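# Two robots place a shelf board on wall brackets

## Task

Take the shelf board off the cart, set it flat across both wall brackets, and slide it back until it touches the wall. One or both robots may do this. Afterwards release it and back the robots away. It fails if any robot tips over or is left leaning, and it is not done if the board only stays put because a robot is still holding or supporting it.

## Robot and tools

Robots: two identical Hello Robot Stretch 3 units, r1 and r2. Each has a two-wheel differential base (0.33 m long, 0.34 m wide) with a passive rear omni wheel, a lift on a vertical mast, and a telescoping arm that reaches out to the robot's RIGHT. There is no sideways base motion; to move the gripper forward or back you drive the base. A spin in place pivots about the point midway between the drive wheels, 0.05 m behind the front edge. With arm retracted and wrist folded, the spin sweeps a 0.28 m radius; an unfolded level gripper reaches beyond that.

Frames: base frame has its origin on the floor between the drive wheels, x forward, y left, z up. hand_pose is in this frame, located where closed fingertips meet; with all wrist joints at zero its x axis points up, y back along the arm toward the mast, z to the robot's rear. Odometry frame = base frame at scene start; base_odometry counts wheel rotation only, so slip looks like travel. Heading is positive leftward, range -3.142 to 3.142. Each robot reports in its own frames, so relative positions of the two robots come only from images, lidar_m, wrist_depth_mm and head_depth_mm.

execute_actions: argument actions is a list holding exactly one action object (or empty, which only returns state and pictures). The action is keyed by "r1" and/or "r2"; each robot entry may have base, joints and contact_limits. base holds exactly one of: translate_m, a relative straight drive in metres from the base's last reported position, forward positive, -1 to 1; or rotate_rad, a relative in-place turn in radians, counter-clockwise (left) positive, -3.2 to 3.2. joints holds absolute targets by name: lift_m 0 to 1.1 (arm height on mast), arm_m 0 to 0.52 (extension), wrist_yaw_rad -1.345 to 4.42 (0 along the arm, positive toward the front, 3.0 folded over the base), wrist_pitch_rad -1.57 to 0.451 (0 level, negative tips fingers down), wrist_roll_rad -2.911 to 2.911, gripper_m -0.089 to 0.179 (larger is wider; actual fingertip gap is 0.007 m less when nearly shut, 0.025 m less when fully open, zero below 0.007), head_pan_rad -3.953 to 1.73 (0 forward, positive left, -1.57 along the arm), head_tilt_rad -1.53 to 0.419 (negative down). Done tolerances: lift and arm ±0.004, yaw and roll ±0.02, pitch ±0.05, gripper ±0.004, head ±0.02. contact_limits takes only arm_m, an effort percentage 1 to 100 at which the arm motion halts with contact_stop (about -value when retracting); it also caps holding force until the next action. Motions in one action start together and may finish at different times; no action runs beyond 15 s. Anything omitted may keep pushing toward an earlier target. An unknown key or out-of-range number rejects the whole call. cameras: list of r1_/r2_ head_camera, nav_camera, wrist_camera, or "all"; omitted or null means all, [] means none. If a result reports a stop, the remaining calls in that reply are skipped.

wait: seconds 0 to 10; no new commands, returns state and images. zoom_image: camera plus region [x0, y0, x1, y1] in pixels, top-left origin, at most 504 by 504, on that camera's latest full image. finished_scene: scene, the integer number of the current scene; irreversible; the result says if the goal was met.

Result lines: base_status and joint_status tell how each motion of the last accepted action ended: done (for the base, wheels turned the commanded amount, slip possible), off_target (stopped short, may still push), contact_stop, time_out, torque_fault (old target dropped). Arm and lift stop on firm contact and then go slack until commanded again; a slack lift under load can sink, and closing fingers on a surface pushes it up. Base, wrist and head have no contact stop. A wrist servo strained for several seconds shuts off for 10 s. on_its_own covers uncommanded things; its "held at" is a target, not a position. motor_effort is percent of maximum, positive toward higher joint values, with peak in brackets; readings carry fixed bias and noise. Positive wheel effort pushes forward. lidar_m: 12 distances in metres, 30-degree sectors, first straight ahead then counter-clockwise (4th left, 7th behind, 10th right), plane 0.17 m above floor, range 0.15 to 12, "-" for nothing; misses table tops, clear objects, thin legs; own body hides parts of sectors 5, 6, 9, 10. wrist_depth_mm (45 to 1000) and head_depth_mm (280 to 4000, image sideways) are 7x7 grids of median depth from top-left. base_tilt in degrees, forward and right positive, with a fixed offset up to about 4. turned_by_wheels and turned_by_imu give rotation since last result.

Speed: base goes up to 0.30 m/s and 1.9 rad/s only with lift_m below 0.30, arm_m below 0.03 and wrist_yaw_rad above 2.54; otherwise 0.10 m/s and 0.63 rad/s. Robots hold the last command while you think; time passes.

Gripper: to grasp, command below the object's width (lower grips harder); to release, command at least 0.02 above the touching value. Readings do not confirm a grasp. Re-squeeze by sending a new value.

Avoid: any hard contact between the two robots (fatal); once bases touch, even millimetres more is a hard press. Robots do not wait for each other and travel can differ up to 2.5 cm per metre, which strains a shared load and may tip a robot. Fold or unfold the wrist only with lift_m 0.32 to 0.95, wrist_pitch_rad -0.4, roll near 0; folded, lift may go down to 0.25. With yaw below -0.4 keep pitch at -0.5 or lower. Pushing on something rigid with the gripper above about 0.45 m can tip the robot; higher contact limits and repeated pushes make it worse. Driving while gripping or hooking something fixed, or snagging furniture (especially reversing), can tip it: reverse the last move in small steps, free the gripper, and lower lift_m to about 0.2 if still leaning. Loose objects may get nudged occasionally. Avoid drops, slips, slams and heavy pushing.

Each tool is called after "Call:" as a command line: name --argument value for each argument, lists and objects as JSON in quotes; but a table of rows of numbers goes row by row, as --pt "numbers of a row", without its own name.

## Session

Call:
execute_actions --actions '[]'

Scene clock: 0.00 s.
r1.base_odometry: x=+0.000 y=+0.000 heading=+0.000 (m, m, rad; r1's odometry frame)
r1.turned_by_wheels: +0.000 (rad since the last result)
r1.turned_by_imu: +0.000 (rad since the last result)
r1.base_tilt: forward=+0.6 right=+1.8 (deg)
r1.lidar_m: 0.87 0.85 0.89 1.25 1.53 1.58 2.20 6.73 4.45 3.34 2.92 1.16
r1.head_depth_mm: 1177 1164 1151 1143 1126 1118 1107 / 1098 1085 1075 1065 1051 1041 1031 / 1022 1010 1007 994 982 974 964 / 957 949 942 932 923 914 909 / 901 890 886 878 873 866 857 / 851 844 837 828 824 817 809 / 804 800 795 789 784 778 772
r1.base_status: not commanded
r1.joint_positions: lift_m=+0.536 arm_m=-0.002 wrist_yaw_rad=+2.806 wrist_pitch_rad=-0.589 wrist_roll_rad=-0.019 gripper_m=+0.037 head_pan_rad=-0.008 head_tilt_rad=-0.017
r1.joint_status: not commanded
r1.motor_effort: left_wheel=+0 right_wheel=+0 lift_m=+39 arm_m=+0 wrist_yaw_rad=+0 wrist_pitch_rad=+6 wrist_roll_rad=+0 gripper_m=+0 head_pan_rad=+0 head_tilt_rad=+2 (%)
r1.hand_pose: x=+0.0446 y=+0.0460 z=+0.5128 quat_wxyz=(+0.315, +0.695, +0.092, +0.640) (m; r1's base frame)
r1.wrist_depth_mm: - - - - 876 742 632 / - - - - 979 798 662 / - - - - - 859 717 / 954 - 949 940 908 875 771 / 830 - 808 805 793 764 754 / 732 710 - 694 - 673 669 / 636 626 - 632 597 603 594
r2.base_odometry: x=+0.000 y=+0.000 heading=+0.000 (m, m, rad; r2's odometry frame)
r2.turned_by_wheels: +0.000 (rad since the last result)
r2.turned_by_imu: +0.000 (rad since the last result)
r2.base_tilt: forward=+0.2 right=+0.5 (deg)
r2.lidar_m: 2.02 1.37 1.28 1.29 0.97 0.91 0.92 1.17 2.56 6.18 4.14 3.84
r2.head_depth_mm: 1922 2988 3549 3553 3576 2907 1997 / 1923 2926 3629 3688 3704 2911 1980 / 1913 2942 3811 3828 3871 2910 2001 / 1903 2960 3342 3363 3420 2932 2003 / 1898 2508 2626 2636 2620 2612 2016 / 1900 2142 2163 2142 2149 2163 1988 / 1752 1818 1804 1797 1818 1810 1790
r2.base_status: not commanded
r2.joint_positions: lift_m=+0.557 arm_m=+0.000 wrist_yaw_rad=+2.828 wrist_pitch_rad=-0.545 wrist_roll_rad=+0.004 gripper_m=+0.037 head_pan_rad=+0.002 head_tilt_rad=+0.016
r2.joint_status: not commanded
r2.motor_effort: left_wheel=+1 right_wheel=+1 lift_m=+35 arm_m=+0 wrist_yaw_rad=+0 wrist_pitch_rad=+5 wrist_roll_rad=+0 gripper_m=+0 head_pan_rad=-1 head_tilt_rad=+2 (%)
r2.hand_pose: x=+0.0426 y=+0.0518 z=+0.5419 quat_wxyz=(+0.295, +0.703, +0.081, +0.642) (m; r2's base frame)
r2.wrist_depth_mm: - - - - - - - / - - - - - - - / - - - - - - - / 940 975 961 - - - - / 826 - 869 850 886 837 876 / 727 700 - 740 762 748 743 / 632 651 665 645 652 667 657
pictures: r1_head_camera (sideways: a quarter turn clockwise sets it upright), r1_nav_camera (sideways: a quarter turn counterclockwise sets it upright), r1_wrist_camera, r2_head_camera (sideways: a quarter turn clockwise sets it upright), r2_nav_camera (sideways: a quarter turn counterclockwise sets it upright), r2_wrist_camera
Images, in order (width x height): r1_head_camera 896x504, r1_nav_camera 672x504, r1_wrist_camera 644x364, r2_head_camera 896x504, r2_nav_camera 672x504, r2_wrist_camera 644x364.

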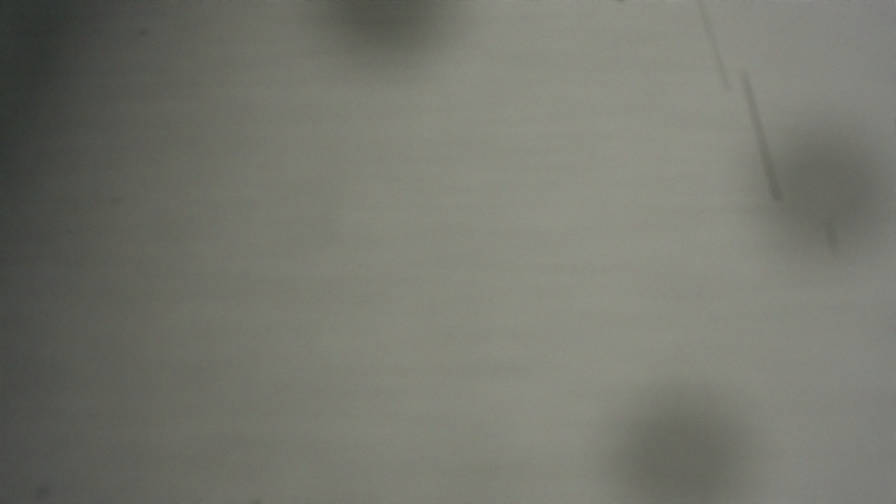

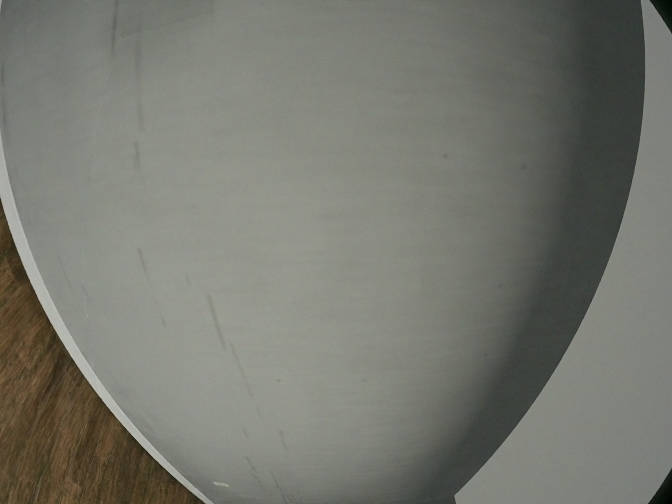

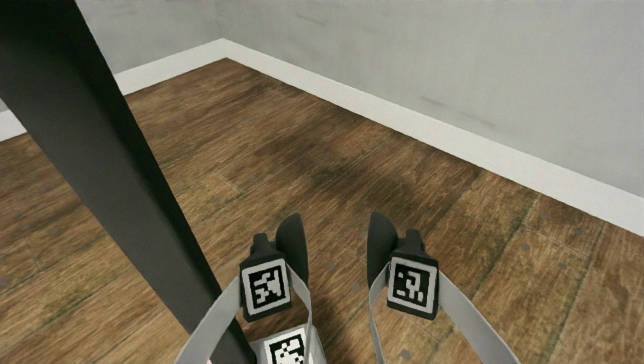

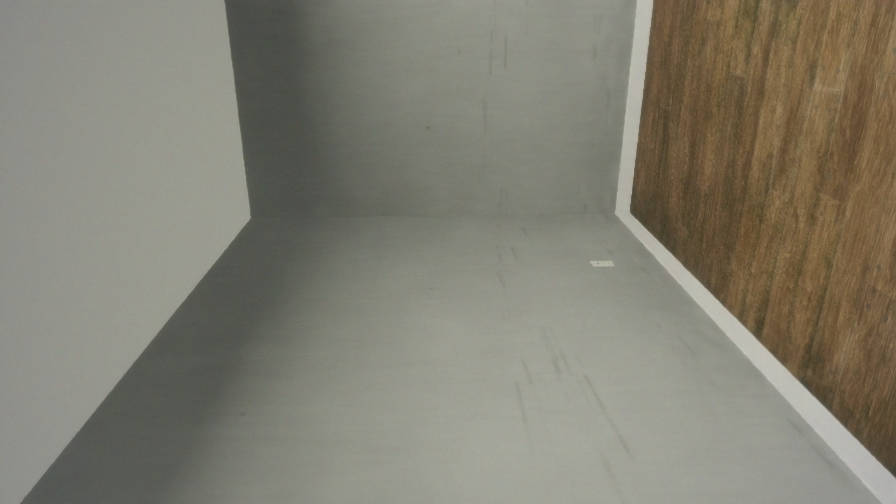

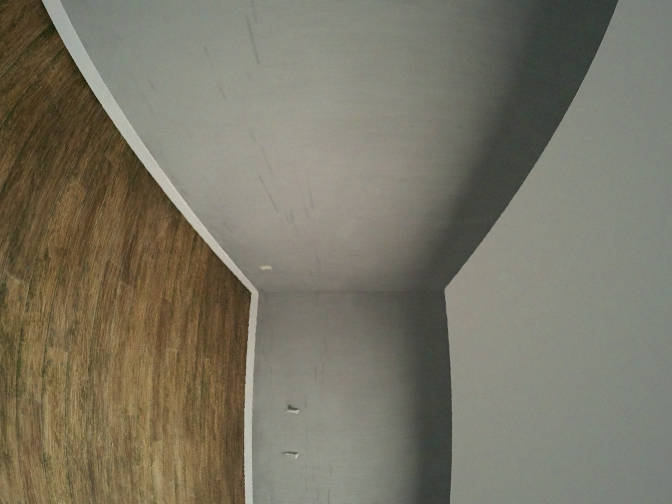

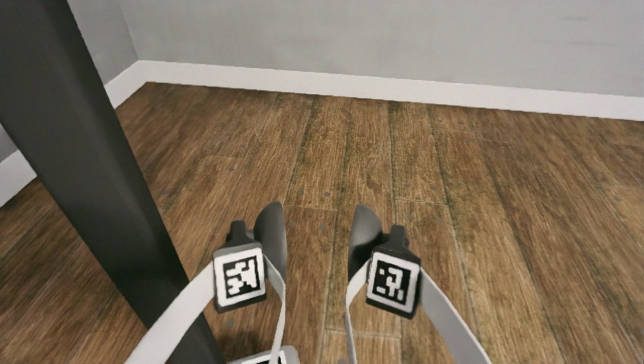

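Call:
execute_actions --actions '[{"r1": {"joints": {"head_pan_rad": -2.75, "head_tilt_rad": -0.2}}, "r2": {"joints": {"head_pan_rad": -1.3, "head_tilt_rad": -0.2}}}]' --cameras '["r1_head_camera", "r1_nav_camera", "r2_head_camera", "r2_nav_camera"]'

Scene clock: 2.97 s.
r1.base_odometry: x=+0.000 y=+0.000 heading=+0.000 (m, m, rad; r1's odometry frame)
r1.turned_by_wheels: +0.000 (rad since the last result)
r1.turned_by_imu: +0.000 (rad since the last result)
r1.base_tilt: forward=+0.9 right=+1.7 (deg)
r1.lidar_m: 0.87 0.85 0.89 1.25 1.53 1.57 2.21 6.71 4.48 3.34 2.92 1.16
r1.head_depth_mm: 2637 3391 3393 3282 3305 2518 1859 / 2605 - - - 3689 2516 1854 / 2607 - - - - 2542 1854 / 2580 - - - - 2533 1857 / 2600 - - - - 2537 1860 / 2589 - - - - 2527 1853 / 2603 - - - - 2550 1868
r1.base_status: not commanded
r1.joint_positions: lift_m=+0.536 arm_m=-0.002 wrist_yaw_rad=+2.806 wrist_pitch_rad=-0.589 wrist_roll_rad=-0.019 gripper_m=+0.037 head_pan_rad=-2.743 head_tilt_rad=-0.198
r1.joint_status: all done
r1.motor_effort: left_wheel=+0(0) right_wheel=+0(0) lift_m=+39(39) arm_m=+0(0) wrist_yaw_rad=+0(0) wrist_pitch_rad=+6(6) wrist_roll_rad=+1(0) gripper_m=+0(0) head_pan_rad=-3(40) head_tilt_rad=-1(22) (%)
r1.hand_pose: x=+0.0446 y=+0.0460 z=+0.5128 quat_wxyz=(+0.315, +0.695, +0.092, +0.640) (m; r1's base frame)
r1.wrist_depth_mm: - - - - 879 734 630 / - - - - 961 800 669 / - - - - - 860 718 / 977 - 952 933 921 875 776 / 832 - 818 800 802 768 755 / 720 704 - 686 - 675 668 / 642 630 - 625 605 602 591
r2.base_odometry: x=+0.000 y=+0.000 heading=+0.000 (m, m, rad; r2's odometry frame)
r2.turned_by_wheels: +0.000 (rad since the last result)
r2.turned_by_imu: +0.001 (rad since the last result)
r2.base_tilt: forward=+0.1 right=+0.5 (deg)
r2.lidar_m: 2.02 1.37 1.27 1.29 0.97 0.91 0.92 1.18 2.56 6.13 4.15 3.83
r2.head_depth_mm: 3102 - - - 2929 2019 1548 / 3172 - - - 2914 2005 1548 / 3135 - - - 2925 2017 1548 / 3137 - - - 2951 2021 1552 / 3160 - - - 2882 2015 1543 / 3151 - - - 2933 2006 1541 / 3087 - - - 2929 2033 1542
r2.base_status: not commanded
r2.joint_positions: lift_m=+0.557 arm_m=+0.000 wrist_yaw_rad=+2.828 wrist_pitch_rad=-0.545 wrist_roll_rad=+0.004 gripper_m=+0.037 head_pan_rad=-1.293 head_tilt_rad=-0.197
r2.joint_status: all done
r2.motor_effort: left_wheel=+1(1) right_wheel=+1(1) lift_m=+34(34) arm_m=+0(1) wrist_yaw_rad=+0(0) wrist_pitch_rad=+5(5) wrist_roll_rad=+0(0) gripper_m=+0(0) head_pan_rad=-3(35) head_tilt_rad=-1(26) (%)
r2.hand_pose: x=+0.0426 y=+0.0518 z=+0.5419 quat_wxyz=(+0.295, +0.703, +0.081, +0.642) (m; r2's base frame)
r2.wrist_depth_mm: - - - - - - - / - - - - - - - / - - - - - - - / 930 999 985 - - - - / 838 - 867 873 872 842 856 / 721 703 - 739 756 741 747 / 644 644 651 662 656 662 656
pictures: r1_head_camera (sideways: a quarter turn clockwise sets it upright), r1_nav_camera (sideways: a quarter turn counterclockwise sets it upright), r2_head_camera (sideways: a quarter turn clockwise sets it upright), r2_nav_camera (sideways: a quarter turn counterclockwise sets it upright)
Images, in order (width x height): r1_head_camera 896x504, r1_nav_camera 672x504, r2_head_camera 896x504, r2_nav_camera 672x504.

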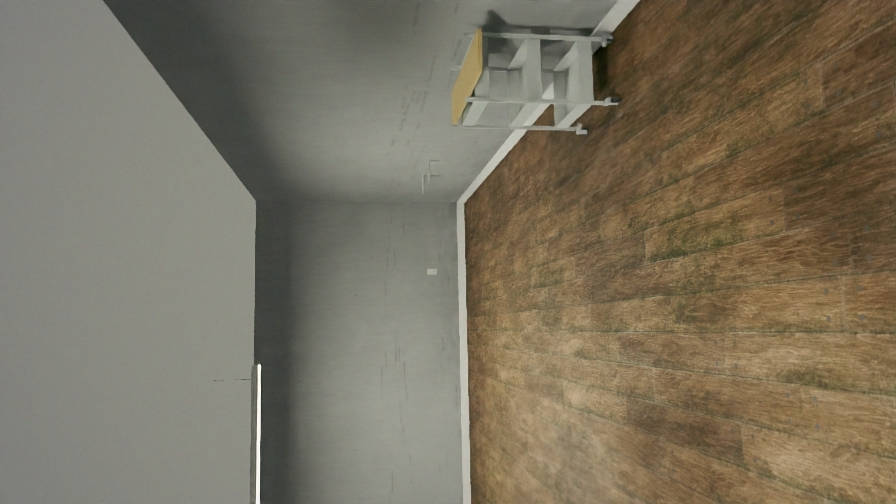

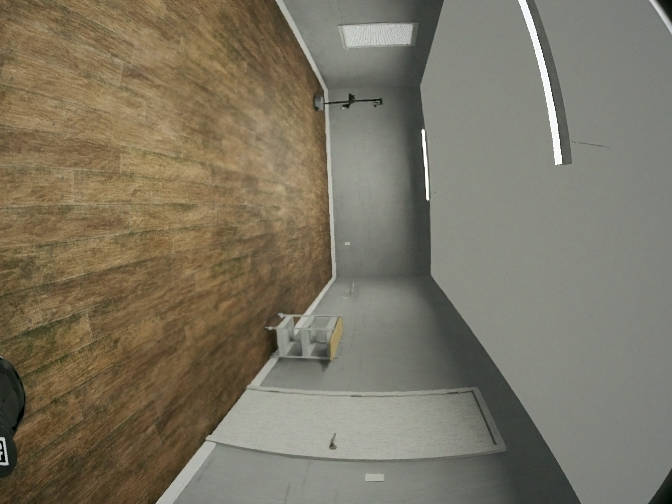

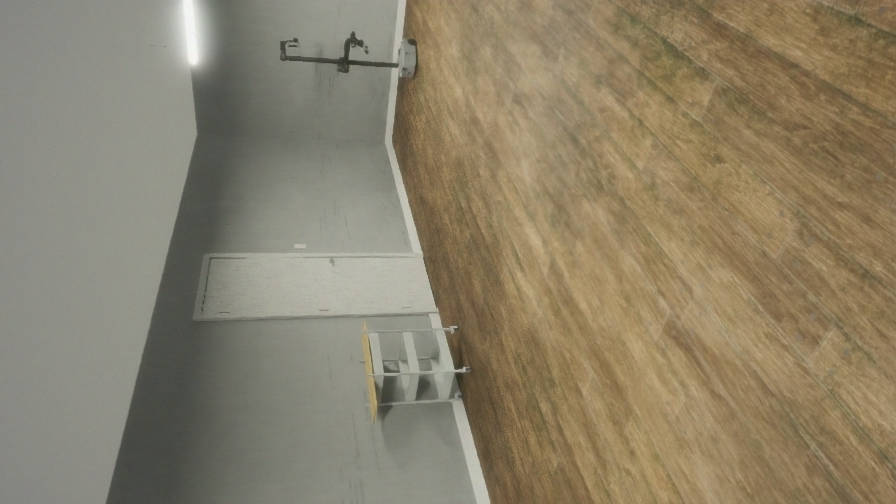

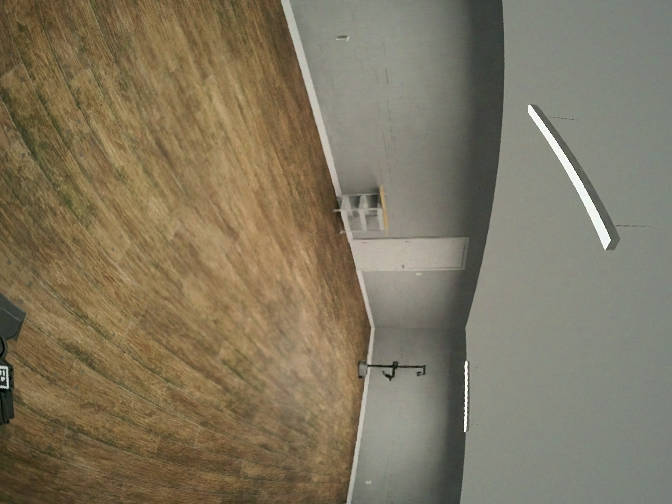

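Call:
execute_actions --actions '[{"r1": {"joints": {"wrist_pitch_rad": -0.4, "lift_m": 0.28}, "base": {"translate_m": -0.25}}, "r2": {"joints": {"wrist_pitch_rad": -0.4, "lift_m": 0.28, "head_pan_rad": 0.0, "head_tilt_rad": -0.2}, "base": {"rotate_rad": -1.08}}}]' --cameras '["r1_nav_camera", "r2_head_camera", "r2_nav_camera"]'

Scene clock: 8.17 s.
r1.base_odometry: x=-0.250 y=+0.000 heading=+0.000 (m, m, rad; r1's odometry frame)
r1.turned_by_wheels: +0.000 (rad since the last result)
r1.turned_by_imu: +0.000 (rad since the last result)
r1.base_tilt: forward=+0.8 right=+1.7 (deg)
r1.lidar_m: 1.10 1.07 1.12 1.42 1.41 1.46 2.02 6.18 4.59 3.46 3.35 1.47
r1.head_depth_mm: 2615 3153 3108 3154 3110 2521 1849 / 2610 3833 - 3907 3396 2498 1850 / 2593 - - - - 2518 1858 / 2611 - - - - 2502 1847 / 2602 - - - - 2548 1867 / 2596 - - - - 2510 1858 / 2609 - - - - 2515 1855
r1.base_status: done
r1.joint_positions: lift_m=+0.280 arm_m=-0.002 wrist_yaw_rad=+2.806 wrist_pitch_rad=-0.417 wrist_roll_rad=-0.019 gripper_m=+0.037 head_pan_rad=-2.743 head_tilt_rad=-0.198
r1.joint_status: all done
r1.motor_effort: left_wheel=+0(5) right_wheel=+0(7) lift_m=+32(37) arm_m=-1(0) wrist_yaw_rad=+0(0) wrist_pitch_rad=+7(8) wrist_roll_rad=+1(0) gripper_m=+0(0) head_pan_rad=-2(3) head_tilt_rad=+0(1) (%)
r1.hand_pose: x=+0.0528 y=+0.0694 z=+0.2930 quat_wxyz=(+0.260, +0.700, +0.031, +0.664) (m; r1's base frame)
r1.wrist_depth_mm: - - - - - 904 766 / - - - - - 935 807 / - - - 967 941 929 831 / - 753 747 740 714 708 690 / 615 - 607 590 600 569 557 / 513 - 518 498 - 479 476 / 450 - - 423 422 415 411
r2.base_odometry: x=+0.000 y=+0.000 heading=-1.080 (m, m, rad; r2's odometry frame)
r2.turned_by_wheels: -1.080 (rad since the last result)
r2.turned_by_imu: -1.085 (rad since the last result)
r2.base_tilt: forward=+0.3 right=+0.4 (deg)
r2.lidar_m: 4.19 3.84 2.10 1.39 1.27 1.29 0.99 0.91 0.92 1.15 2.37 6.40
r2.head_depth_mm: 3172 - - - 2904 2016 1542 / 3082 - - - 2917 1986 1546 / 3142 - - - 2900 2029 1548 / 3133 - - - 2938 2020 1549 / 3114 - - - 2930 2030 1547 / 3140 3918 - - 2918 2024 1549 / 3105 3630 3744 3935 2935 2027 1545
r2.base_status: done
r2.joint_positions: lift_m=+0.280 arm_m=+0.000 wrist_yaw_rad=+2.828 wrist_pitch_rad=-0.421 wrist_roll_rad=+0.004 gripper_m=+0.037 head_pan_rad=-0.007 head_tilt_rad=-0.197
r2.joint_status: all done
r2.motor_effort: left_wheel=+2(7) right_wheel=-1(3) lift_m=+31(31) arm_m=+0(0) wrist_yaw_rad=+0(0) wrist_pitch_rad=+9(9) wrist_roll_rad=+0(0) gripper_m=+0(1) head_pan_rad=+2(35) head_tilt_rad=-2(2) (%)
r2.hand_pose: x=+0.0479 y=+0.0683 z=+0.2921 quat_wxyz=(+0.254, +0.707, +0.038, +0.659) (m; r2's base frame)
r2.wrist_depth_mm: - - - - - - - / - - - - - - - / - 878 891 921 915 937 968 / - 690 688 709 703 729 725 / 534 568 585 584 612 599 596 / 473 - - 489 508 496 496 / - - - 423 424 430 428
pictures: r1_nav_camera (sideways: a quarter turn counterclockwise sets it upright), r2_head_camera (sideways: a quarter turn clockwise sets it upright), r2_nav_camera (sideways: a quarter turn counterclockwise sets it upright)
Images, in order (width x height): r1_nav_camera 672x504, r2_head_camera 896x504, r2_nav_camera 672x504.

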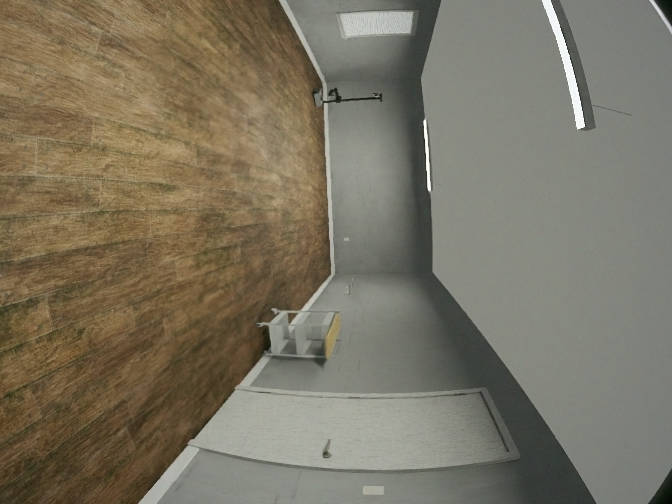

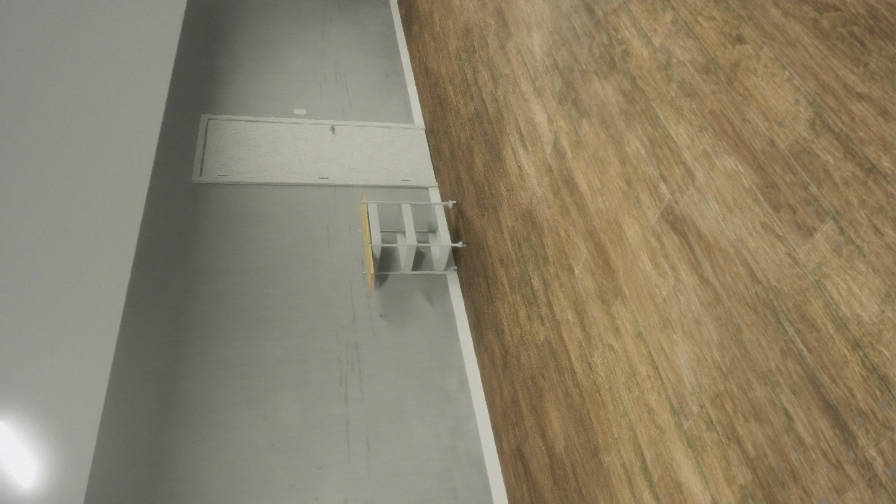

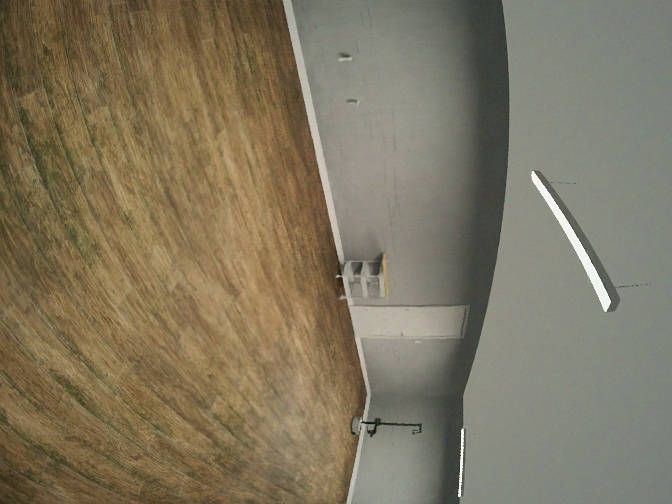

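Call:
execute_actions --actions '[{"r1": {"base": {"translate_m": -0.96}}, "r2": {"base": {"translate_m": 1.0}}}]' --cameras '["r2_head_camera"]'

Scene clock: 13.47 s.
r1.base_odometry: x=-1.210 y=+0.000 heading=+0.000 (m, m, rad; r1's odometry frame)
r1.turned_by_wheels: +0.000 (rad since the last result)
r1.turned_by_imu: -0.002 (rad since the last result)
r1.base_tilt: forward=+0.6 right=+1.8 (deg)
r1.lidar_m: 1.98 1.91 1.29 0.97 0.95 0.98 1.36 2.39 5.21 3.91 3.80 2.63
r1.head_depth_mm: 2102 2083 2108 2140 2167 2169 1845 / 2451 2772 2809 2808 2399 2379 1863 / 2629 3771 - - 3199 2392 1849 / 2596 - - - - 2517 1863 / 2603 - - - - 2527 1869 / 2602 - - - - 2536 1859 / 2587 - - - - 2537 1860
r1.base_status: done
r1.joint_positions: lift_m=+0.280 arm_m=-0.002 wrist_yaw_rad=+2.806 wrist_pitch_rad=-0.417 wrist_roll_rad=-0.019 gripper_m=+0.037 head_pan_rad=-2.743 head_tilt_rad=-0.199
r1.joint_status: not commanded
r1.motor_effort: left_wheel=+1(6) right_wheel=+0(7) lift_m=+33(34) arm_m=-1(0) wrist_yaw_rad=+0(1) wrist_pitch_rad=+7(7) wrist_roll_rad=+1(1) gripper_m=+0(0) head_pan_rad=-3(3) head_tilt_rad=-1(1) (%)
r1.hand_pose: x=+0.0528 y=+0.0694 z=+0.2931 quat_wxyz=(+0.260, +0.700, +0.031, +0.664) (m; r1's base frame)
r1.wrist_depth_mm: - 818 - - - - - / - 867 - - - - - / - 899 - 973 954 920 883 / - 775 744 728 715 703 693 / 617 - 605 593 603 574 568 / 515 - 517 494 - 479 475 / 443 - - 426 419 415 410
r2.base_odometry: x=+0.471 y=-0.882 heading=-1.080 (m, m, rad; r2's odometry frame)
r2.turned_by_wheels: +0.000 (rad since the last result)
r2.turned_by_imu: +0.004 (rad since the last result)
r2.base_tilt: forward=+0.2 right=+0.4 (deg)
r2.lidar_m: 3.32 3.06 3.10 2.04 1.88 1.91 1.85 1.70 1.72 2.15 4.45 5.02
r2.head_depth_mm: 3171 - - - 2942 2013 1542 / 3125 - - - 2893 2012 1535 / 3151 - - - 2923 2016 1543 / 3114 3666 3854 3956 2907 2026 1543 / 3127 3387 3536 3646 2912 2018 1542 / 2923 3136 3248 3389 2930 2009 1546 / 2767 2862 3023 3087 2918 2025 1543
r2.base_status: done
r2.joint_positions: lift_m=+0.280 arm_m=+0.000 wrist_yaw_rad=+2.828 wrist_pitch_rad=-0.420 wrist_roll_rad=+0.004 gripper_m=+0.037 head_pan_rad=-0.007 head_tilt_rad=-0.198
r2.joint_status: not commanded
r2.motor_effort: left_wheel=+1(11) right_wheel=-1(4) lift_m=+31(31) arm_m=+0(0) wrist_yaw_rad=+0(0) wrist_pitch_rad=+8(8) wrist_roll_rad=+0(0) gripper_m=+0(0) head_pan_rad=+2(2) head_tilt_rad=-1(2) (%)
r2.hand_pose: x=+0.0480 y=+0.0684 z=+0.2922 quat_wxyz=(+0.254, +0.707, +0.037, +0.659) (m; r2's base frame)
r2.wrist_depth_mm: - - - - - - - / - - - - - - - / - 877 874 899 904 941 938 / - 690 691 696 714 726 724 / 553 566 586 575 607 583 593 / 475 - - 488 502 491 499 / - - - 424 426 426 431
pictures: r2_head_camera (sideways: a quarter turn clockwise sets it upright)
Images, in order (width x height): r2_head_camera 896x504.

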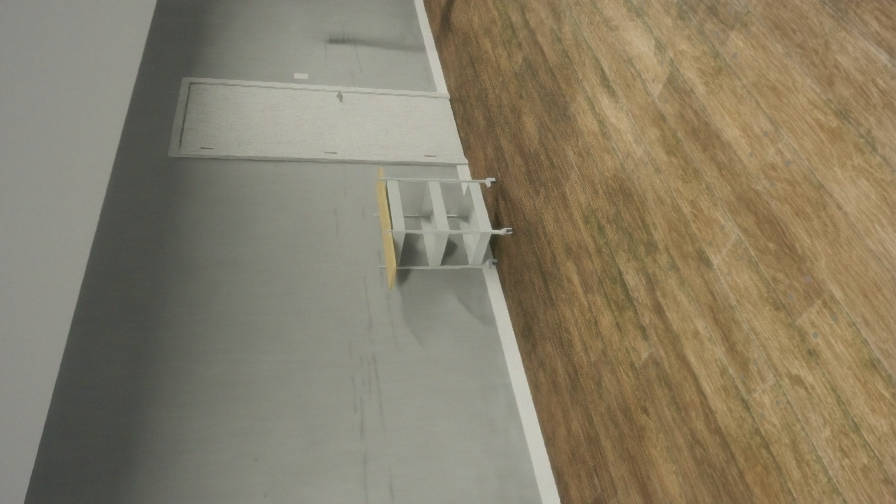

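Call:
execute_actions --actions '[{"r1": {"base": {"rotate_rad": -2.641}, "joints": {"head_pan_rad": -0.3, "head_tilt_rad": -0.3}}, "r2": {"base": {"translate_m": 1.0}}}]' --cameras '["r2_head_camera", "r1_head_camera"]'

Scene clock: 18.80 s.
r1.base_odometry: x=-1.210 y=+0.000 heading=-2.641 (m, m, rad; r1's odometry frame)
r1.turned_by_wheels: -2.641 (rad since the last result)
r1.turned_by_imu: -2.587 (rad since the last result)
r1.base_tilt: forward=+0.7 right=+1.7 (deg)
r1.lidar_m: 2.30 4.50 3.93 3.80 2.64 1.97 1.91 1.30 0.97 0.94 0.98 1.35
r1.head_depth_mm: 1403 1443 1477 1505 1543 1577 1552 / 1710 1751 1795 1851 1896 1923 1656 / 2105 2166 2244 2232 2309 2154 1650 / 2722 2852 2983 2666 2471 2152 1652 / 3367 - - - 2889 2137 1647 / 3459 - - - 3078 2140 1647 / 3497 - - - 3068 2142 1647
r1.base_status: done
r1.joint_positions: lift_m=+0.280 arm_m=-0.002 wrist_yaw_rad=+2.806 wrist_pitch_rad=-0.417 wrist_roll_rad=-0.019 gripper_m=+0.037 head_pan_rad=-0.307 head_tilt_rad=-0.297
r1.joint_status: all done
r1.motor_effort: left_wheel=+1(7) right_wheel=-2(8) lift_m=+33(33) arm_m=-1(0) wrist_yaw_rad=+0(0) wrist_pitch_rad=+7(7) wrist_roll_rad=+1(0) gripper_m=+0(0) head_pan_rad=+2(40) head_tilt_rad=-2(15) (%)
r1.hand_pose: x=+0.0528 y=+0.0694 z=+0.2931 quat_wxyz=(+0.260, +0.700, +0.031, +0.664) (m; r1's base frame)
r1.wrist_depth_mm: - - - - - - - / - - - - - - - / - - - 955 948 911 899 / - 759 747 739 710 715 684 / 605 - 605 591 601 576 569 / 513 - 513 502 - 480 479 / 449 - - 419 418 415 412
r2.base_odometry: x=+0.943 y=-1.764 heading=-1.080 (m, m, rad; r2's odometry frame)
r2.turned_by_wheels: +0.000 (rad since the last result)
r2.turned_by_imu: +0.004 (rad since the last result)
r2.base_tilt: forward=+0.2 right=+0.6 (deg)
r2.lidar_m: 2.45 2.27 2.29 2.70 2.49 2.52 2.71 2.49 2.52 3.17 6.22 3.69
r2.head_depth_mm: 3156 3752 - - 2905 2007 1545 / 3062 3328 3488 3737 2927 2026 1535 / 2803 3002 3183 2964 2730 2024 1543 / 2576 2723 2807 2942 2948 2009 1535 / 2371 2487 2607 2711 2725 2022 1541 / 2212 2294 2393 2503 2573 2037 1557 / 2039 2136 2215 2299 2389 2034 1547
r2.base_status: done
r2.joint_positions: lift_m=+0.280 arm_m=+0.000 wrist_yaw_rad=+2.828 wrist_pitch_rad=-0.420 wrist_roll_rad=+0.004 gripper_m=+0.037 head_pan_rad=-0.007 head_tilt_rad=-0.198
r2.joint_status: not commanded
r2.motor_effort: left_wheel=+1(11) right_wheel=+0(6) lift_m=+31(32) arm_m=+0(0) wrist_yaw_rad=+0(1) wrist_pitch_rad=+8(8) wrist_roll_rad=+0(0) gripper_m=+0(0) head_pan_rad=+2(2) head_tilt_rad=-2(2) (%)
r2.hand_pose: x=+0.0480 y=+0.0684 z=+0.2923 quat_wxyz=(+0.254, +0.707, +0.037, +0.659) (m; r2's base frame)
r2.wrist_depth_mm: - - - - - - - / - - - - - - - / - 873 913 927 911 926 972 / - 693 691 705 724 723 742 / 552 569 596 586 616 590 589 / 469 - - 487 510 496 504 / - - - 426 423 430 432
pictures: r1_head_camera (sideways: a quarter turn clockwise sets it upright), r2_head_camera (sideways: a quarter turn clockwise sets it upright)
Images, in order (width x height): r1_head_camera 896x504, r2_head_camera 896x504.

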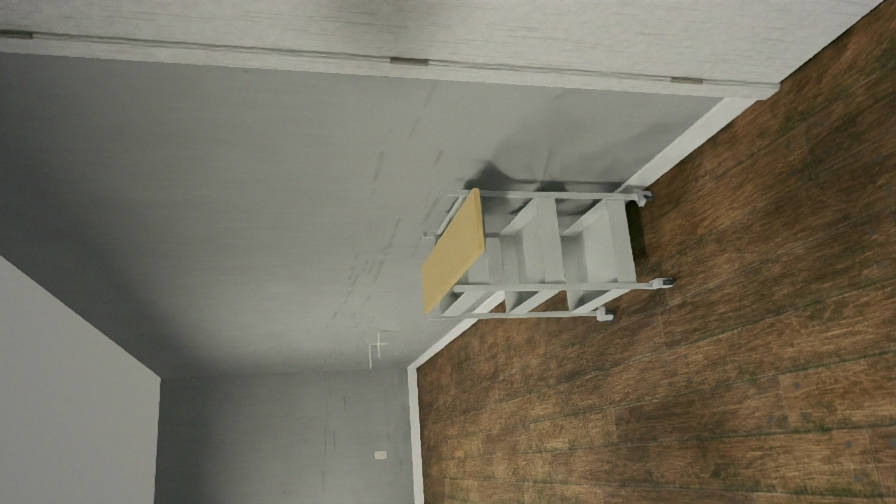

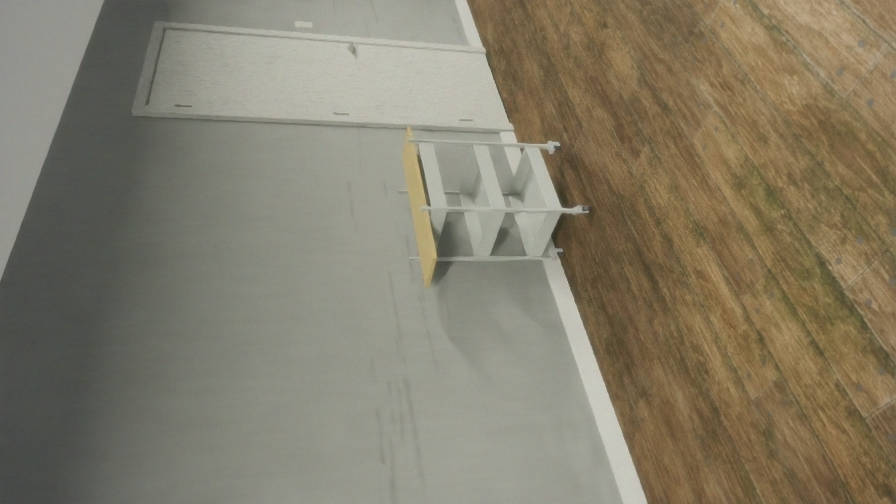

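Call:
execute_actions --actions '[{"r1": {"base": {"rotate_rad": -0.04}}, "r2": {"base": {"translate_m": 1.0}}}]' --cameras '["r2_head_camera"]'

Scene clock: 24.20 s.
r1.base_odometry: x=-1.210 y=+0.000 heading=-2.681 (m, m, rad; r1's odometry frame)
r1.turned_by_wheels: -0.040 (rad since the last result)
r1.turned_by_imu: -0.039 (rad since the last result)
r1.base_tilt: forward=+0.7 right=+1.7 (deg)
r1.lidar_m: 2.13 5.48 3.96 3.80 2.75 1.99 1.91 1.35 0.98 0.94 0.97 1.29
r1.head_depth_mm: 1328 1353 1387 1428 1463 1500 1523 / 1593 1641 1676 1697 1718 1771 1643 / 1926 1997 2050 2133 2203 2054 1647 / 2426 2552 2658 2594 2450 2141 1643 / 3125 3509 3755 3584 2596 2128 1639 / 3494 - - - 3061 2149 1652 / 3515 - - - 3071 2145 1648
r1.base_status: done
r1.joint_positions: lift_m=+0.280 arm_m=-0.002 wrist_yaw_rad=+2.806 wrist_pitch_rad=-0.417 wrist_roll_rad=-0.019 gripper_m=+0.037 head_pan_rad=-0.307 head_tilt_rad=-0.297
r1.joint_status: not commanded
r1.motor_effort: left_wheel=+1(6) right_wheel=-2(9) lift_m=+34(33) arm_m=-1(1) wrist_yaw_rad=+0(0) wrist_pitch_rad=+7(7) wrist_roll_rad=+1(0) gripper_m=+0(0) head_pan_rad=+3(3) head_tilt_rad=-2(1) (%)
r1.hand_pose: x=+0.0528 y=+0.0694 z=+0.2931 quat_wxyz=(+0.260, +0.700, +0.031, +0.664) (m; r1's base frame)
r1.wrist_depth_mm: - - - - - - - / - - - - - - - / - - - 963 955 919 888 / - 769 739 730 716 716 697 / 611 - 601 588 602 573 564 / 515 - 519 496 - 480 471 / 445 - - 426 420 415 410
r2.base_odometry: x=+1.414 y=-2.646 heading=-1.080 (m, m, rad; r2's odometry frame)
r2.turned_by_wheels: +0.000 (rad since the last result)
r2.turned_by_imu: +0.004 (rad since the last result)
r2.base_tilt: forward=+0.1 right=+0.6 (deg)
r2.lidar_m: 1.60 1.47 1.49 1.87 3.09 3.13 3.56 3.28 3.33 4.19 5.63 1.76
r2.head_depth_mm: 2270 2409 2537 2729 2742 2013 1538 / 2033 2153 2257 2288 2153 1956 1544 / 1832 1942 2039 2065 2037 1879 1542 / 1670 1761 1843 1906 2014 2025 1547 / 1538 1609 1680 1758 1839 1877 1549 / 1427 1478 1546 1610 1673 1751 1547 / 1326 1375 1424 1483 1542 1607 1545
r2.base_status: done
r2.joint_positions: lift_m=+0.280 arm_m=+0.000 wrist_yaw_rad=+2.828 wrist_pitch_rad=-0.420 wrist_roll_rad=+0.004 gripper_m=+0.037 head_pan_rad=-0.007 head_tilt_rad=-0.198
r2.joint_status: not commanded
r2.motor_effort: left_wheel=+1(11) right_wheel=+0(6) lift_m=+32(31) arm_m=+0(1) wrist_yaw_rad=-1(0) wrist_pitch_rad=+8(8) wrist_roll_rad=+0(0) gripper_m=+0(0) head_pan_rad=+2(3) head_tilt_rad=-1(1) (%)
r2.hand_pose: x=+0.0480 y=+0.0684 z=+0.2923 quat_wxyz=(+0.254, +0.707, +0.037, +0.659) (m; r2's base frame)
r2.wrist_depth_mm: - - - - - - - / - - - - - - - / - 898 903 906 933 923 931 / - 699 701 707 711 714 731 / 556 573 595 573 615 586 603 / 477 - - 488 514 499 504 / - - - 420 429 434 431
pictures: r2_head_camera (sideways: a quarter turn clockwise sets it upright)
Images, in order (width x height): r2_head_camera 896x504.

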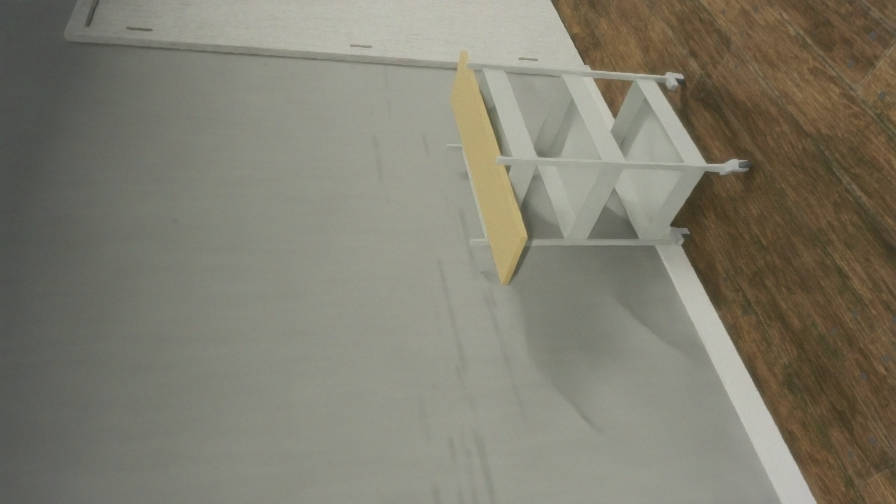

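Call:
execute_actions --actions '[{"r1": {"base": {"translate_m": 1.0}}, "r2": {"base": {"translate_m": 0.66}}}]' --cameras '["r1_head_camera"]'

Scene clock: 29.73 s.
r1.base_odometry: x=-2.106 y=-0.445 heading=-2.681 (m, m, rad; r1's odometry frame)
r1.turned_by_wheels: +0.000 (rad since the last result)
r1.turned_by_imu: +0.003 (rad since the last result)
r1.base_tilt: forward=+0.8 right=+1.7 (deg)
r1.lidar_m: 2.31 5.47 3.98 3.82 3.95 3.02 2.91 1.33 0.95 0.91 0.94 1.19
r1.head_depth_mm: 1343 1377 1407 1443 1385 1458 1502 / 1576 1615 1673 1706 1331 1564 1543 / 1922 1975 2035 2077 1439 1504 1535 / 2424 2503 2636 2745 2728 1904 1649 / 3108 3484 3692 - 3104 2134 1644 / 3509 - - - 3099 2137 1649 / 3498 - - - 2592 2147 1657
r1.base_status: done
r1.joint_positions: lift_m=+0.280 arm_m=-0.002 wrist_yaw_rad=+2.806 wrist_pitch_rad=-0.417 wrist_roll_rad=-0.019 gripper_m=+0.037 head_pan_rad=-0.307 head_tilt_rad=-0.297
r1.joint_status: not commanded
r1.motor_effort: left_wheel=+0(7) right_wheel=-2(5) lift_m=+33(33) arm_m=-1(1) wrist_yaw_rad=+0(1) wrist_pitch_rad=+7(7) wrist_roll_rad=+0(0) gripper_m=+0(0) head_pan_rad=+4(3) head_tilt_rad=-1(1) (%)
r1.hand_pose: x=+0.0528 y=+0.0694 z=+0.2931 quat_wxyz=(+0.260, +0.700, +0.031, +0.664) (m; r1's base frame)
r1.wrist_depth_mm: - - - - - - - / - - - - - - - / - - - 967 959 928 899 / - 760 746 745 725 704 698 / 612 - 606 592 612 568 569 / 517 - 517 495 - 486 473 / 448 - - 425 418 414 409
r2.base_odometry: x=+1.726 y=-3.228 heading=-1.080 (m, m, rad; r2's odometry frame)
r2.turned_by_wheels: +0.000 (rad since the last result)
r2.turned_by_imu: +0.003 (rad since the last result)
r2.base_tilt: forward=+0.2 right=+0.5 (deg)
r2.lidar_m: 1.03 0.95 0.96 1.20 2.54 3.53 4.12 3.80 3.85 4.82 2.31 0.99
r2.head_depth_mm: 1439 1527 1650 1774 1284 1348 1406 / 1299 1369 1445 1541 1256 1299 1265 / 1170 1228 1294 1365 1334 1289 1417 / 1067 1115 1167 1227 1265 1340 1404 / 981 1020 1069 1112 1175 1235 1296 / 905 946 980 1024 1070 1118 1173 / 840 871 907 945 981 1024 1068
r2.base_status: done
r2.joint_positions: lift_m=+0.280 arm_m=+0.000 wrist_yaw_rad=+2.828 wrist_pitch_rad=-0.420 wrist_roll_rad=+0.004 gripper_m=+0.037 head_pan_rad=-0.007 head_tilt_rad=-0.198
r2.joint_status: not commanded
r2.motor_effort: left_wheel=+1(10) right_wheel=+0(6) lift_m=+31(31) arm_m=+0(0) wrist_yaw_rad=+0(0) wrist_pitch_rad=+8(8) wrist_roll_rad=+0(0) gripper_m=+0(0) head_pan_rad=+2(2) head_tilt_rad=-1(1) (%)
r2.hand_pose: x=+0.0480 y=+0.0684 z=+0.2923 quat_wxyz=(+0.254, +0.707, +0.037, +0.659) (m; r2's base frame)
r2.wrist_depth_mm: - - - - 910 806 689 / - - - - 981 832 728 / - 885 901 915 915 849 766 / - 702 704 699 704 718 734 / 547 568 596 575 605 586 589 / 477 - - 487 511 502 506 / - - - 422 428 426 426
pictures: r1_head_camera (sideways: a quarter turn clockwise sets it upright)
Images, in order (width x height): r1_head_camera 896x504.

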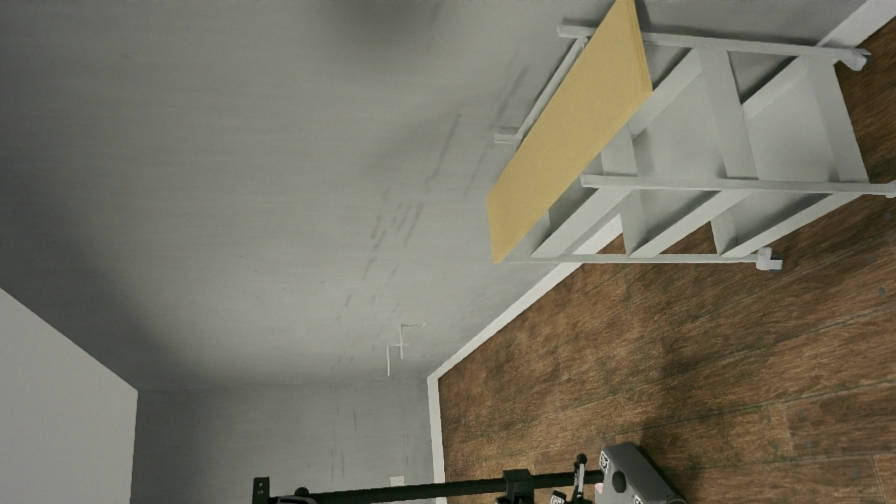

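Call:
execute_actions --actions '[]'

Scene clock: 30.33 s.
r1.base_odometry: x=-2.106 y=-0.445 heading=-2.681 (m, m, rad; r1's odometry frame)
r1.turned_by_wheels: +0.000 (rad since the last result)
r1.turned_by_imu: +0.000 (rad since the last result)
r1.base_tilt: forward=+0.9 right=+1.8 (deg)
r1.lidar_m: 2.31 5.46 3.99 3.80 3.95 3.02 2.91 1.33 0.94 0.91 0.94 1.19
r1.head_depth_mm: 1346 1378 1408 1440 1380 1453 1495 / 1580 1627 1668 1719 1329 1560 1546 / 1904 1983 2041 2074 1438 1499 1534 / 2421 2524 2635 2717 2700 1892 1652 / 3088 3526 3688 - 3073 2147 1646 / 3479 - - - 3089 2141 1649 / 3516 - - - 2579 2139 1640
r1.base_status: done
r1.joint_positions: lift_m=+0.280 arm_m=-0.002 wrist_yaw_rad=+2.806 wrist_pitch_rad=-0.417 wrist_roll_rad=-0.019 gripper_m=+0.037 head_pan_rad=-0.307 head_tilt_rad=-0.297
r1.joint_status: not commanded
r1.motor_effort: left_wheel=+1(7) right_wheel=-2(5) lift_m=+33(33) arm_m=+0(1) wrist_yaw_rad=+0(1) wrist_pitch_rad=+7(7) wrist_roll_rad=+1(0) gripper_m=+0(0) head_pan_rad=+4(3) head_tilt_rad=-1(1) (%)
r1.hand_pose: x=+0.0528 y=+0.0694 z=+0.2931 quat_wxyz=(+0.260, +0.700, +0.031, +0.664) (m; r1's base frame)
r1.wrist_depth_mm: - - - - - - - / - - - - - - - / - - - 976 940 923 898 / - 757 749 730 713 707 709 / 613 - 605 586 603 576 560 / 518 - 516 494 - 478 473 / 448 - - 429 419 411 411
r2.base_odometry: x=+1.726 y=-3.228 heading=-1.080 (m, m, rad; r2's odometry frame)
r2.turned_by_wheels: +0.000 (rad since the last result)
r2.turned_by_imu: +0.000 (rad since the last result)
r2.base_tilt: forward=+0.1 right=+0.3 (deg)
r2.lidar_m: 1.03 0.95 0.96 1.21 2.54 3.52 4.10 3.79 3.84 4.85 2.31 0.99
r2.head_depth_mm: 1441 1539 1632 1751 1281 1352 1400 / 1292 1361 1445 1538 1258 1296 1261 / 1168 1222 1300 1363 1329 1293 1418 / 1065 1116 1173 1226 1273 1340 1416 / 978 1020 1068 1120 1166 1227 1298 / 906 940 982 1023 1070 1118 1171 / 842 875 909 946 988 1024 1071
r2.base_status: done
r2.joint_positions: lift_m=+0.280 arm_m=+0.000 wrist_yaw_rad=+2.828 wrist_pitch_rad=-0.420 wrist_roll_rad=+0.004 gripper_m=+0.037 head_pan_rad=-0.007 head_tilt_rad=-0.198
r2.joint_status: not commanded
r2.motor_effort: left_wheel=+1(10) right_wheel=+0(6) lift_m=+31(31) arm_m=+0(0) wrist_yaw_rad=+0(0) wrist_pitch_rad=+8(8) wrist_roll_rad=+0(0) gripper_m=+0(0) head_pan_rad=+3(2) head_tilt_rad=-1(1) (%)
r2.hand_pose: x=+0.0480 y=+0.0684 z=+0.2923 quat_wxyz=(+0.254, +0.707, +0.037, +0.659) (m; r2's base frame)
r2.wrist_depth_mm: - - - - 897 794 693 / - - - - 973 849 747 / - 901 892 920 922 856 767 / - 690 701 718 716 716 730 / 554 573 591 583 611 591 597 / 477 - - 486 504 491 495 / - - - 426 427 425 433
pictures: r1_head_camera (sideways: a quarter turn clockwise sets it upright), r1_nav_camera (sideways: a quarter turn counterclockwise sets it upright), r1_wrist_camera, r2_head_camera (sideways: a quarter turn clockwise sets it upright), r2_nav_camera (sideways: a quarter turn counterclockwise sets it upright), r2_wrist_camera
Images, in order (width x height): r1_head_camera 896x504, r1_nav_camera 672x504, r1_wrist_camera 644x364, r2_head_camera 896x504, r2_nav_camera 672x504, r2_wrist_camera 644x364.

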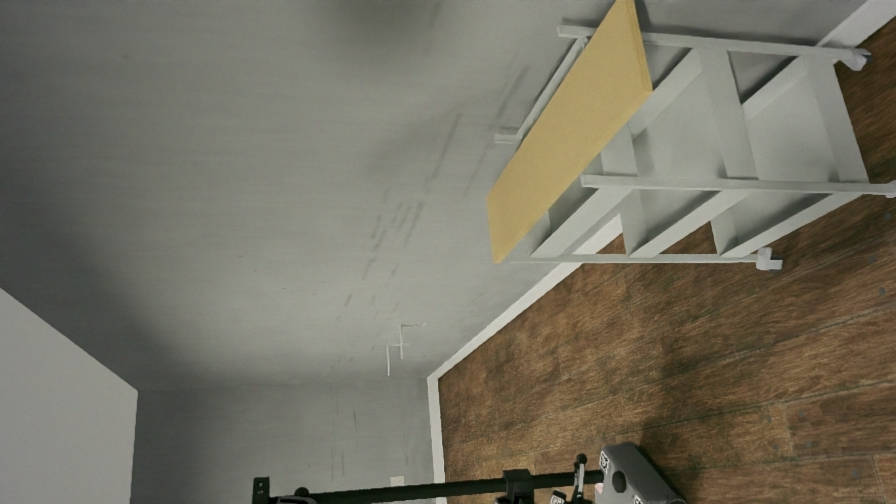

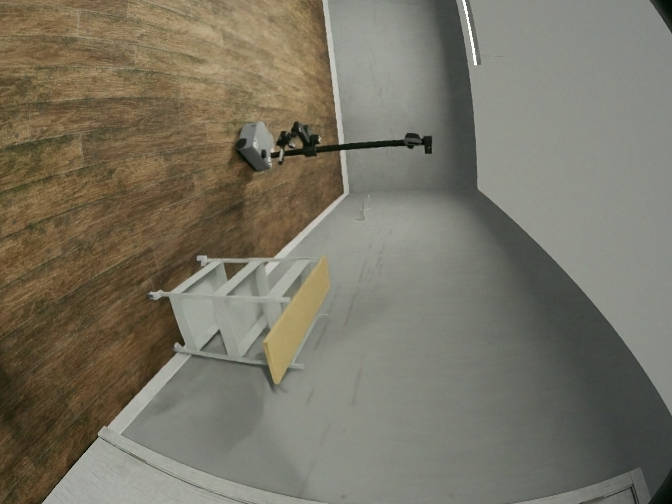

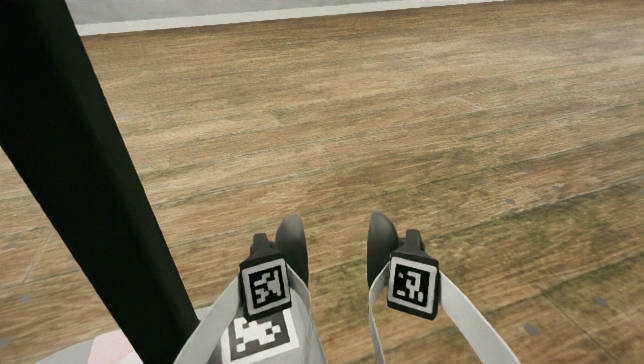

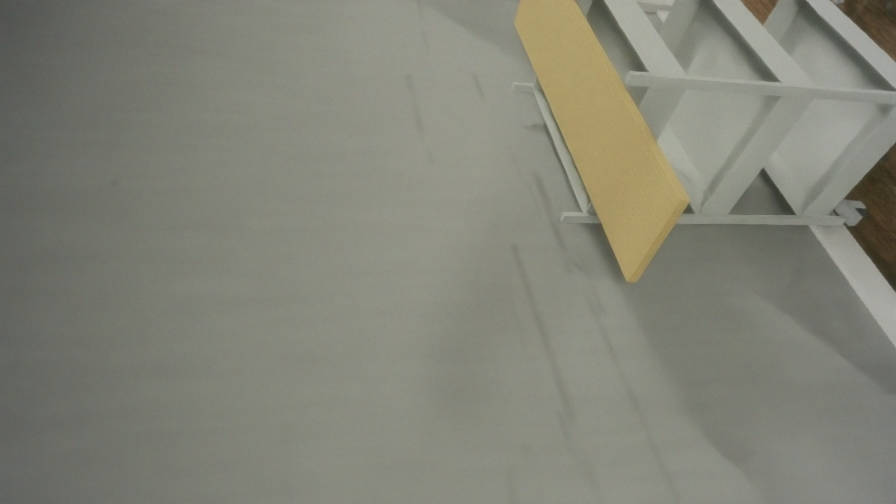

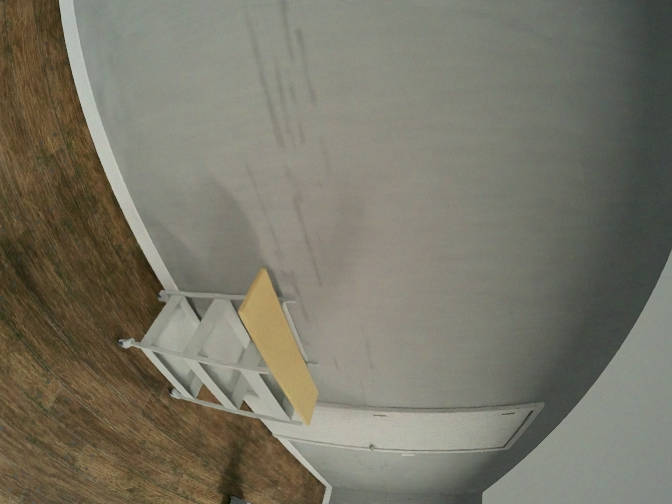

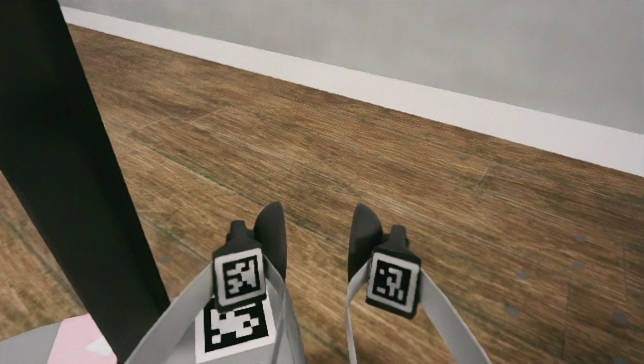

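Call:
execute_actions --actions '[{"r1": {"base": {"rotate_rad": 0.03}}, "r2": {"base": {"rotate_rad": 2.23}}}]' --cameras '[]'

Scene clock: 33.27 s.
r1.base_odometry: x=-2.106 y=-0.445 heading=-2.651 (m, m, rad; r1's odometry frame)
r1.turned_by_wheels: +0.030 (rad since the last result)
r1.turned_by_imu: +0.030 (rad since the last result)
r1.base_tilt: forward=+0.8 right=+1.7 (deg)
r1.lidar_m: 2.27 5.30 3.96 3.81 3.99 2.99 2.91 1.29 0.94 0.91 0.95 1.19
r1.head_depth_mm: 1407 1438 1466 1503 1332 1472 1504 / 1659 1696 1752 1801 1331 1561 1530 / 2044 2107 2172 2218 1528 1573 1528 / 2658 2765 2870 3027 2730 1972 1647 / 3246 - - - 3077 2147 1650 / 3534 - - - 2886 2135 1649 / 3491 - - - 2406 2135 1644
r1.base_status: done
r1.joint_positions: lift_m=+0.280 arm_m=-0.002 wrist_yaw_rad=+2.806 wrist_pitch_rad=-0.417 wrist_roll_rad=-0.019 gripper_m=+0.037 head_pan_rad=-0.307 head_tilt_rad=-0.297
r1.joint_status: not commanded
r1.motor_effort: left_wheel=-1(4) right_wheel=+2(5) lift_m=+33(33) arm_m=-1(1) wrist_yaw_rad=+0(0) wrist_pitch_rad=+7(7) wrist_roll_rad=+1(0) gripper_m=+0(0) head_pan_rad=+4(4) head_tilt_rad=-1(0) (%)
r1.hand_pose: x=+0.0528 y=+0.0694 z=+0.2931 quat_wxyz=(+0.260, +0.700, +0.031, +0.664) (m; r1's base frame)
r1.wrist_depth_mm: - - - - - - - / - - - - - - - / - - - 983 969 908 902 / - 769 762 738 706 710 694 / 616 - 615 593 608 567 562 / 514 - 517 492 - 483 476 / 444 - - 427 417 412 413
r2.base_odometry: x=+1.726 y=-3.228 heading=+1.150 (m, m, rad; r2's odometry frame)
r2.turned_by_wheels: +2.230 (rad since the last result)
r2.turned_by_imu: +2.232 (rad since the last result)
r2.base_tilt: forward=+0.0 right=+0.6 (deg)
r2.lidar_m: 3.47 3.63 3.95 3.80 3.96 5.43 2.31 0.99 0.98 0.95 0.99 1.34
r2.head_depth_mm: 2268 2295 2332 2326 2344 2013 1544 / 2868 3171 3209 3239 2850 2026 1541 / 3071 3204 3375 3535 2920 2011 1541 / 3011 3161 3374 3532 2883 2009 1544 / 3013 3143 3342 3493 2906 2018 1551 / 2983 3159 3310 3506 2930 2025 1538 / 2987 3123 3269 3404 2938 2037 1536
r2.base_status: done
r2.joint_positions: lift_m=+0.280 arm_m=+0.000 wrist_yaw_rad=+2.828 wrist_pitch_rad=-0.420 wrist_roll_rad=+0.004 gripper_m=+0.037 head_pan_rad=-0.007 head_tilt_rad=-0.198
r2.joint_status: not commanded
r2.motor_effort: left_wheel=-1(10) right_wheel=+2(10) lift_m=+32(31) arm_m=+0(0) wrist_yaw_rad=+1(0) wrist_pitch_rad=+8(8) wrist_roll_rad=+0(0) gripper_m=+0(0) head_pan_rad=+2(2) head_tilt_rad=-1(1) (%)
r2.hand_pose: x=+0.0480 y=+0.0684 z=+0.2923 quat_wxyz=(+0.254, +0.707, +0.037, +0.659) (m; r2's base frame)
r2.wrist_depth_mm: - - - - - - - / - - - - - - - / - 893 896 898 916 938 961 / - 688 708 701 710 736 728 / 547 575 593 580 606 585 587 / 471 - - 485 510 500 500 / - - - 424 422 425 432
pictures: none
No camera images: the call's "cameras" was empty. Leave "cameras" out to get every camera's image.


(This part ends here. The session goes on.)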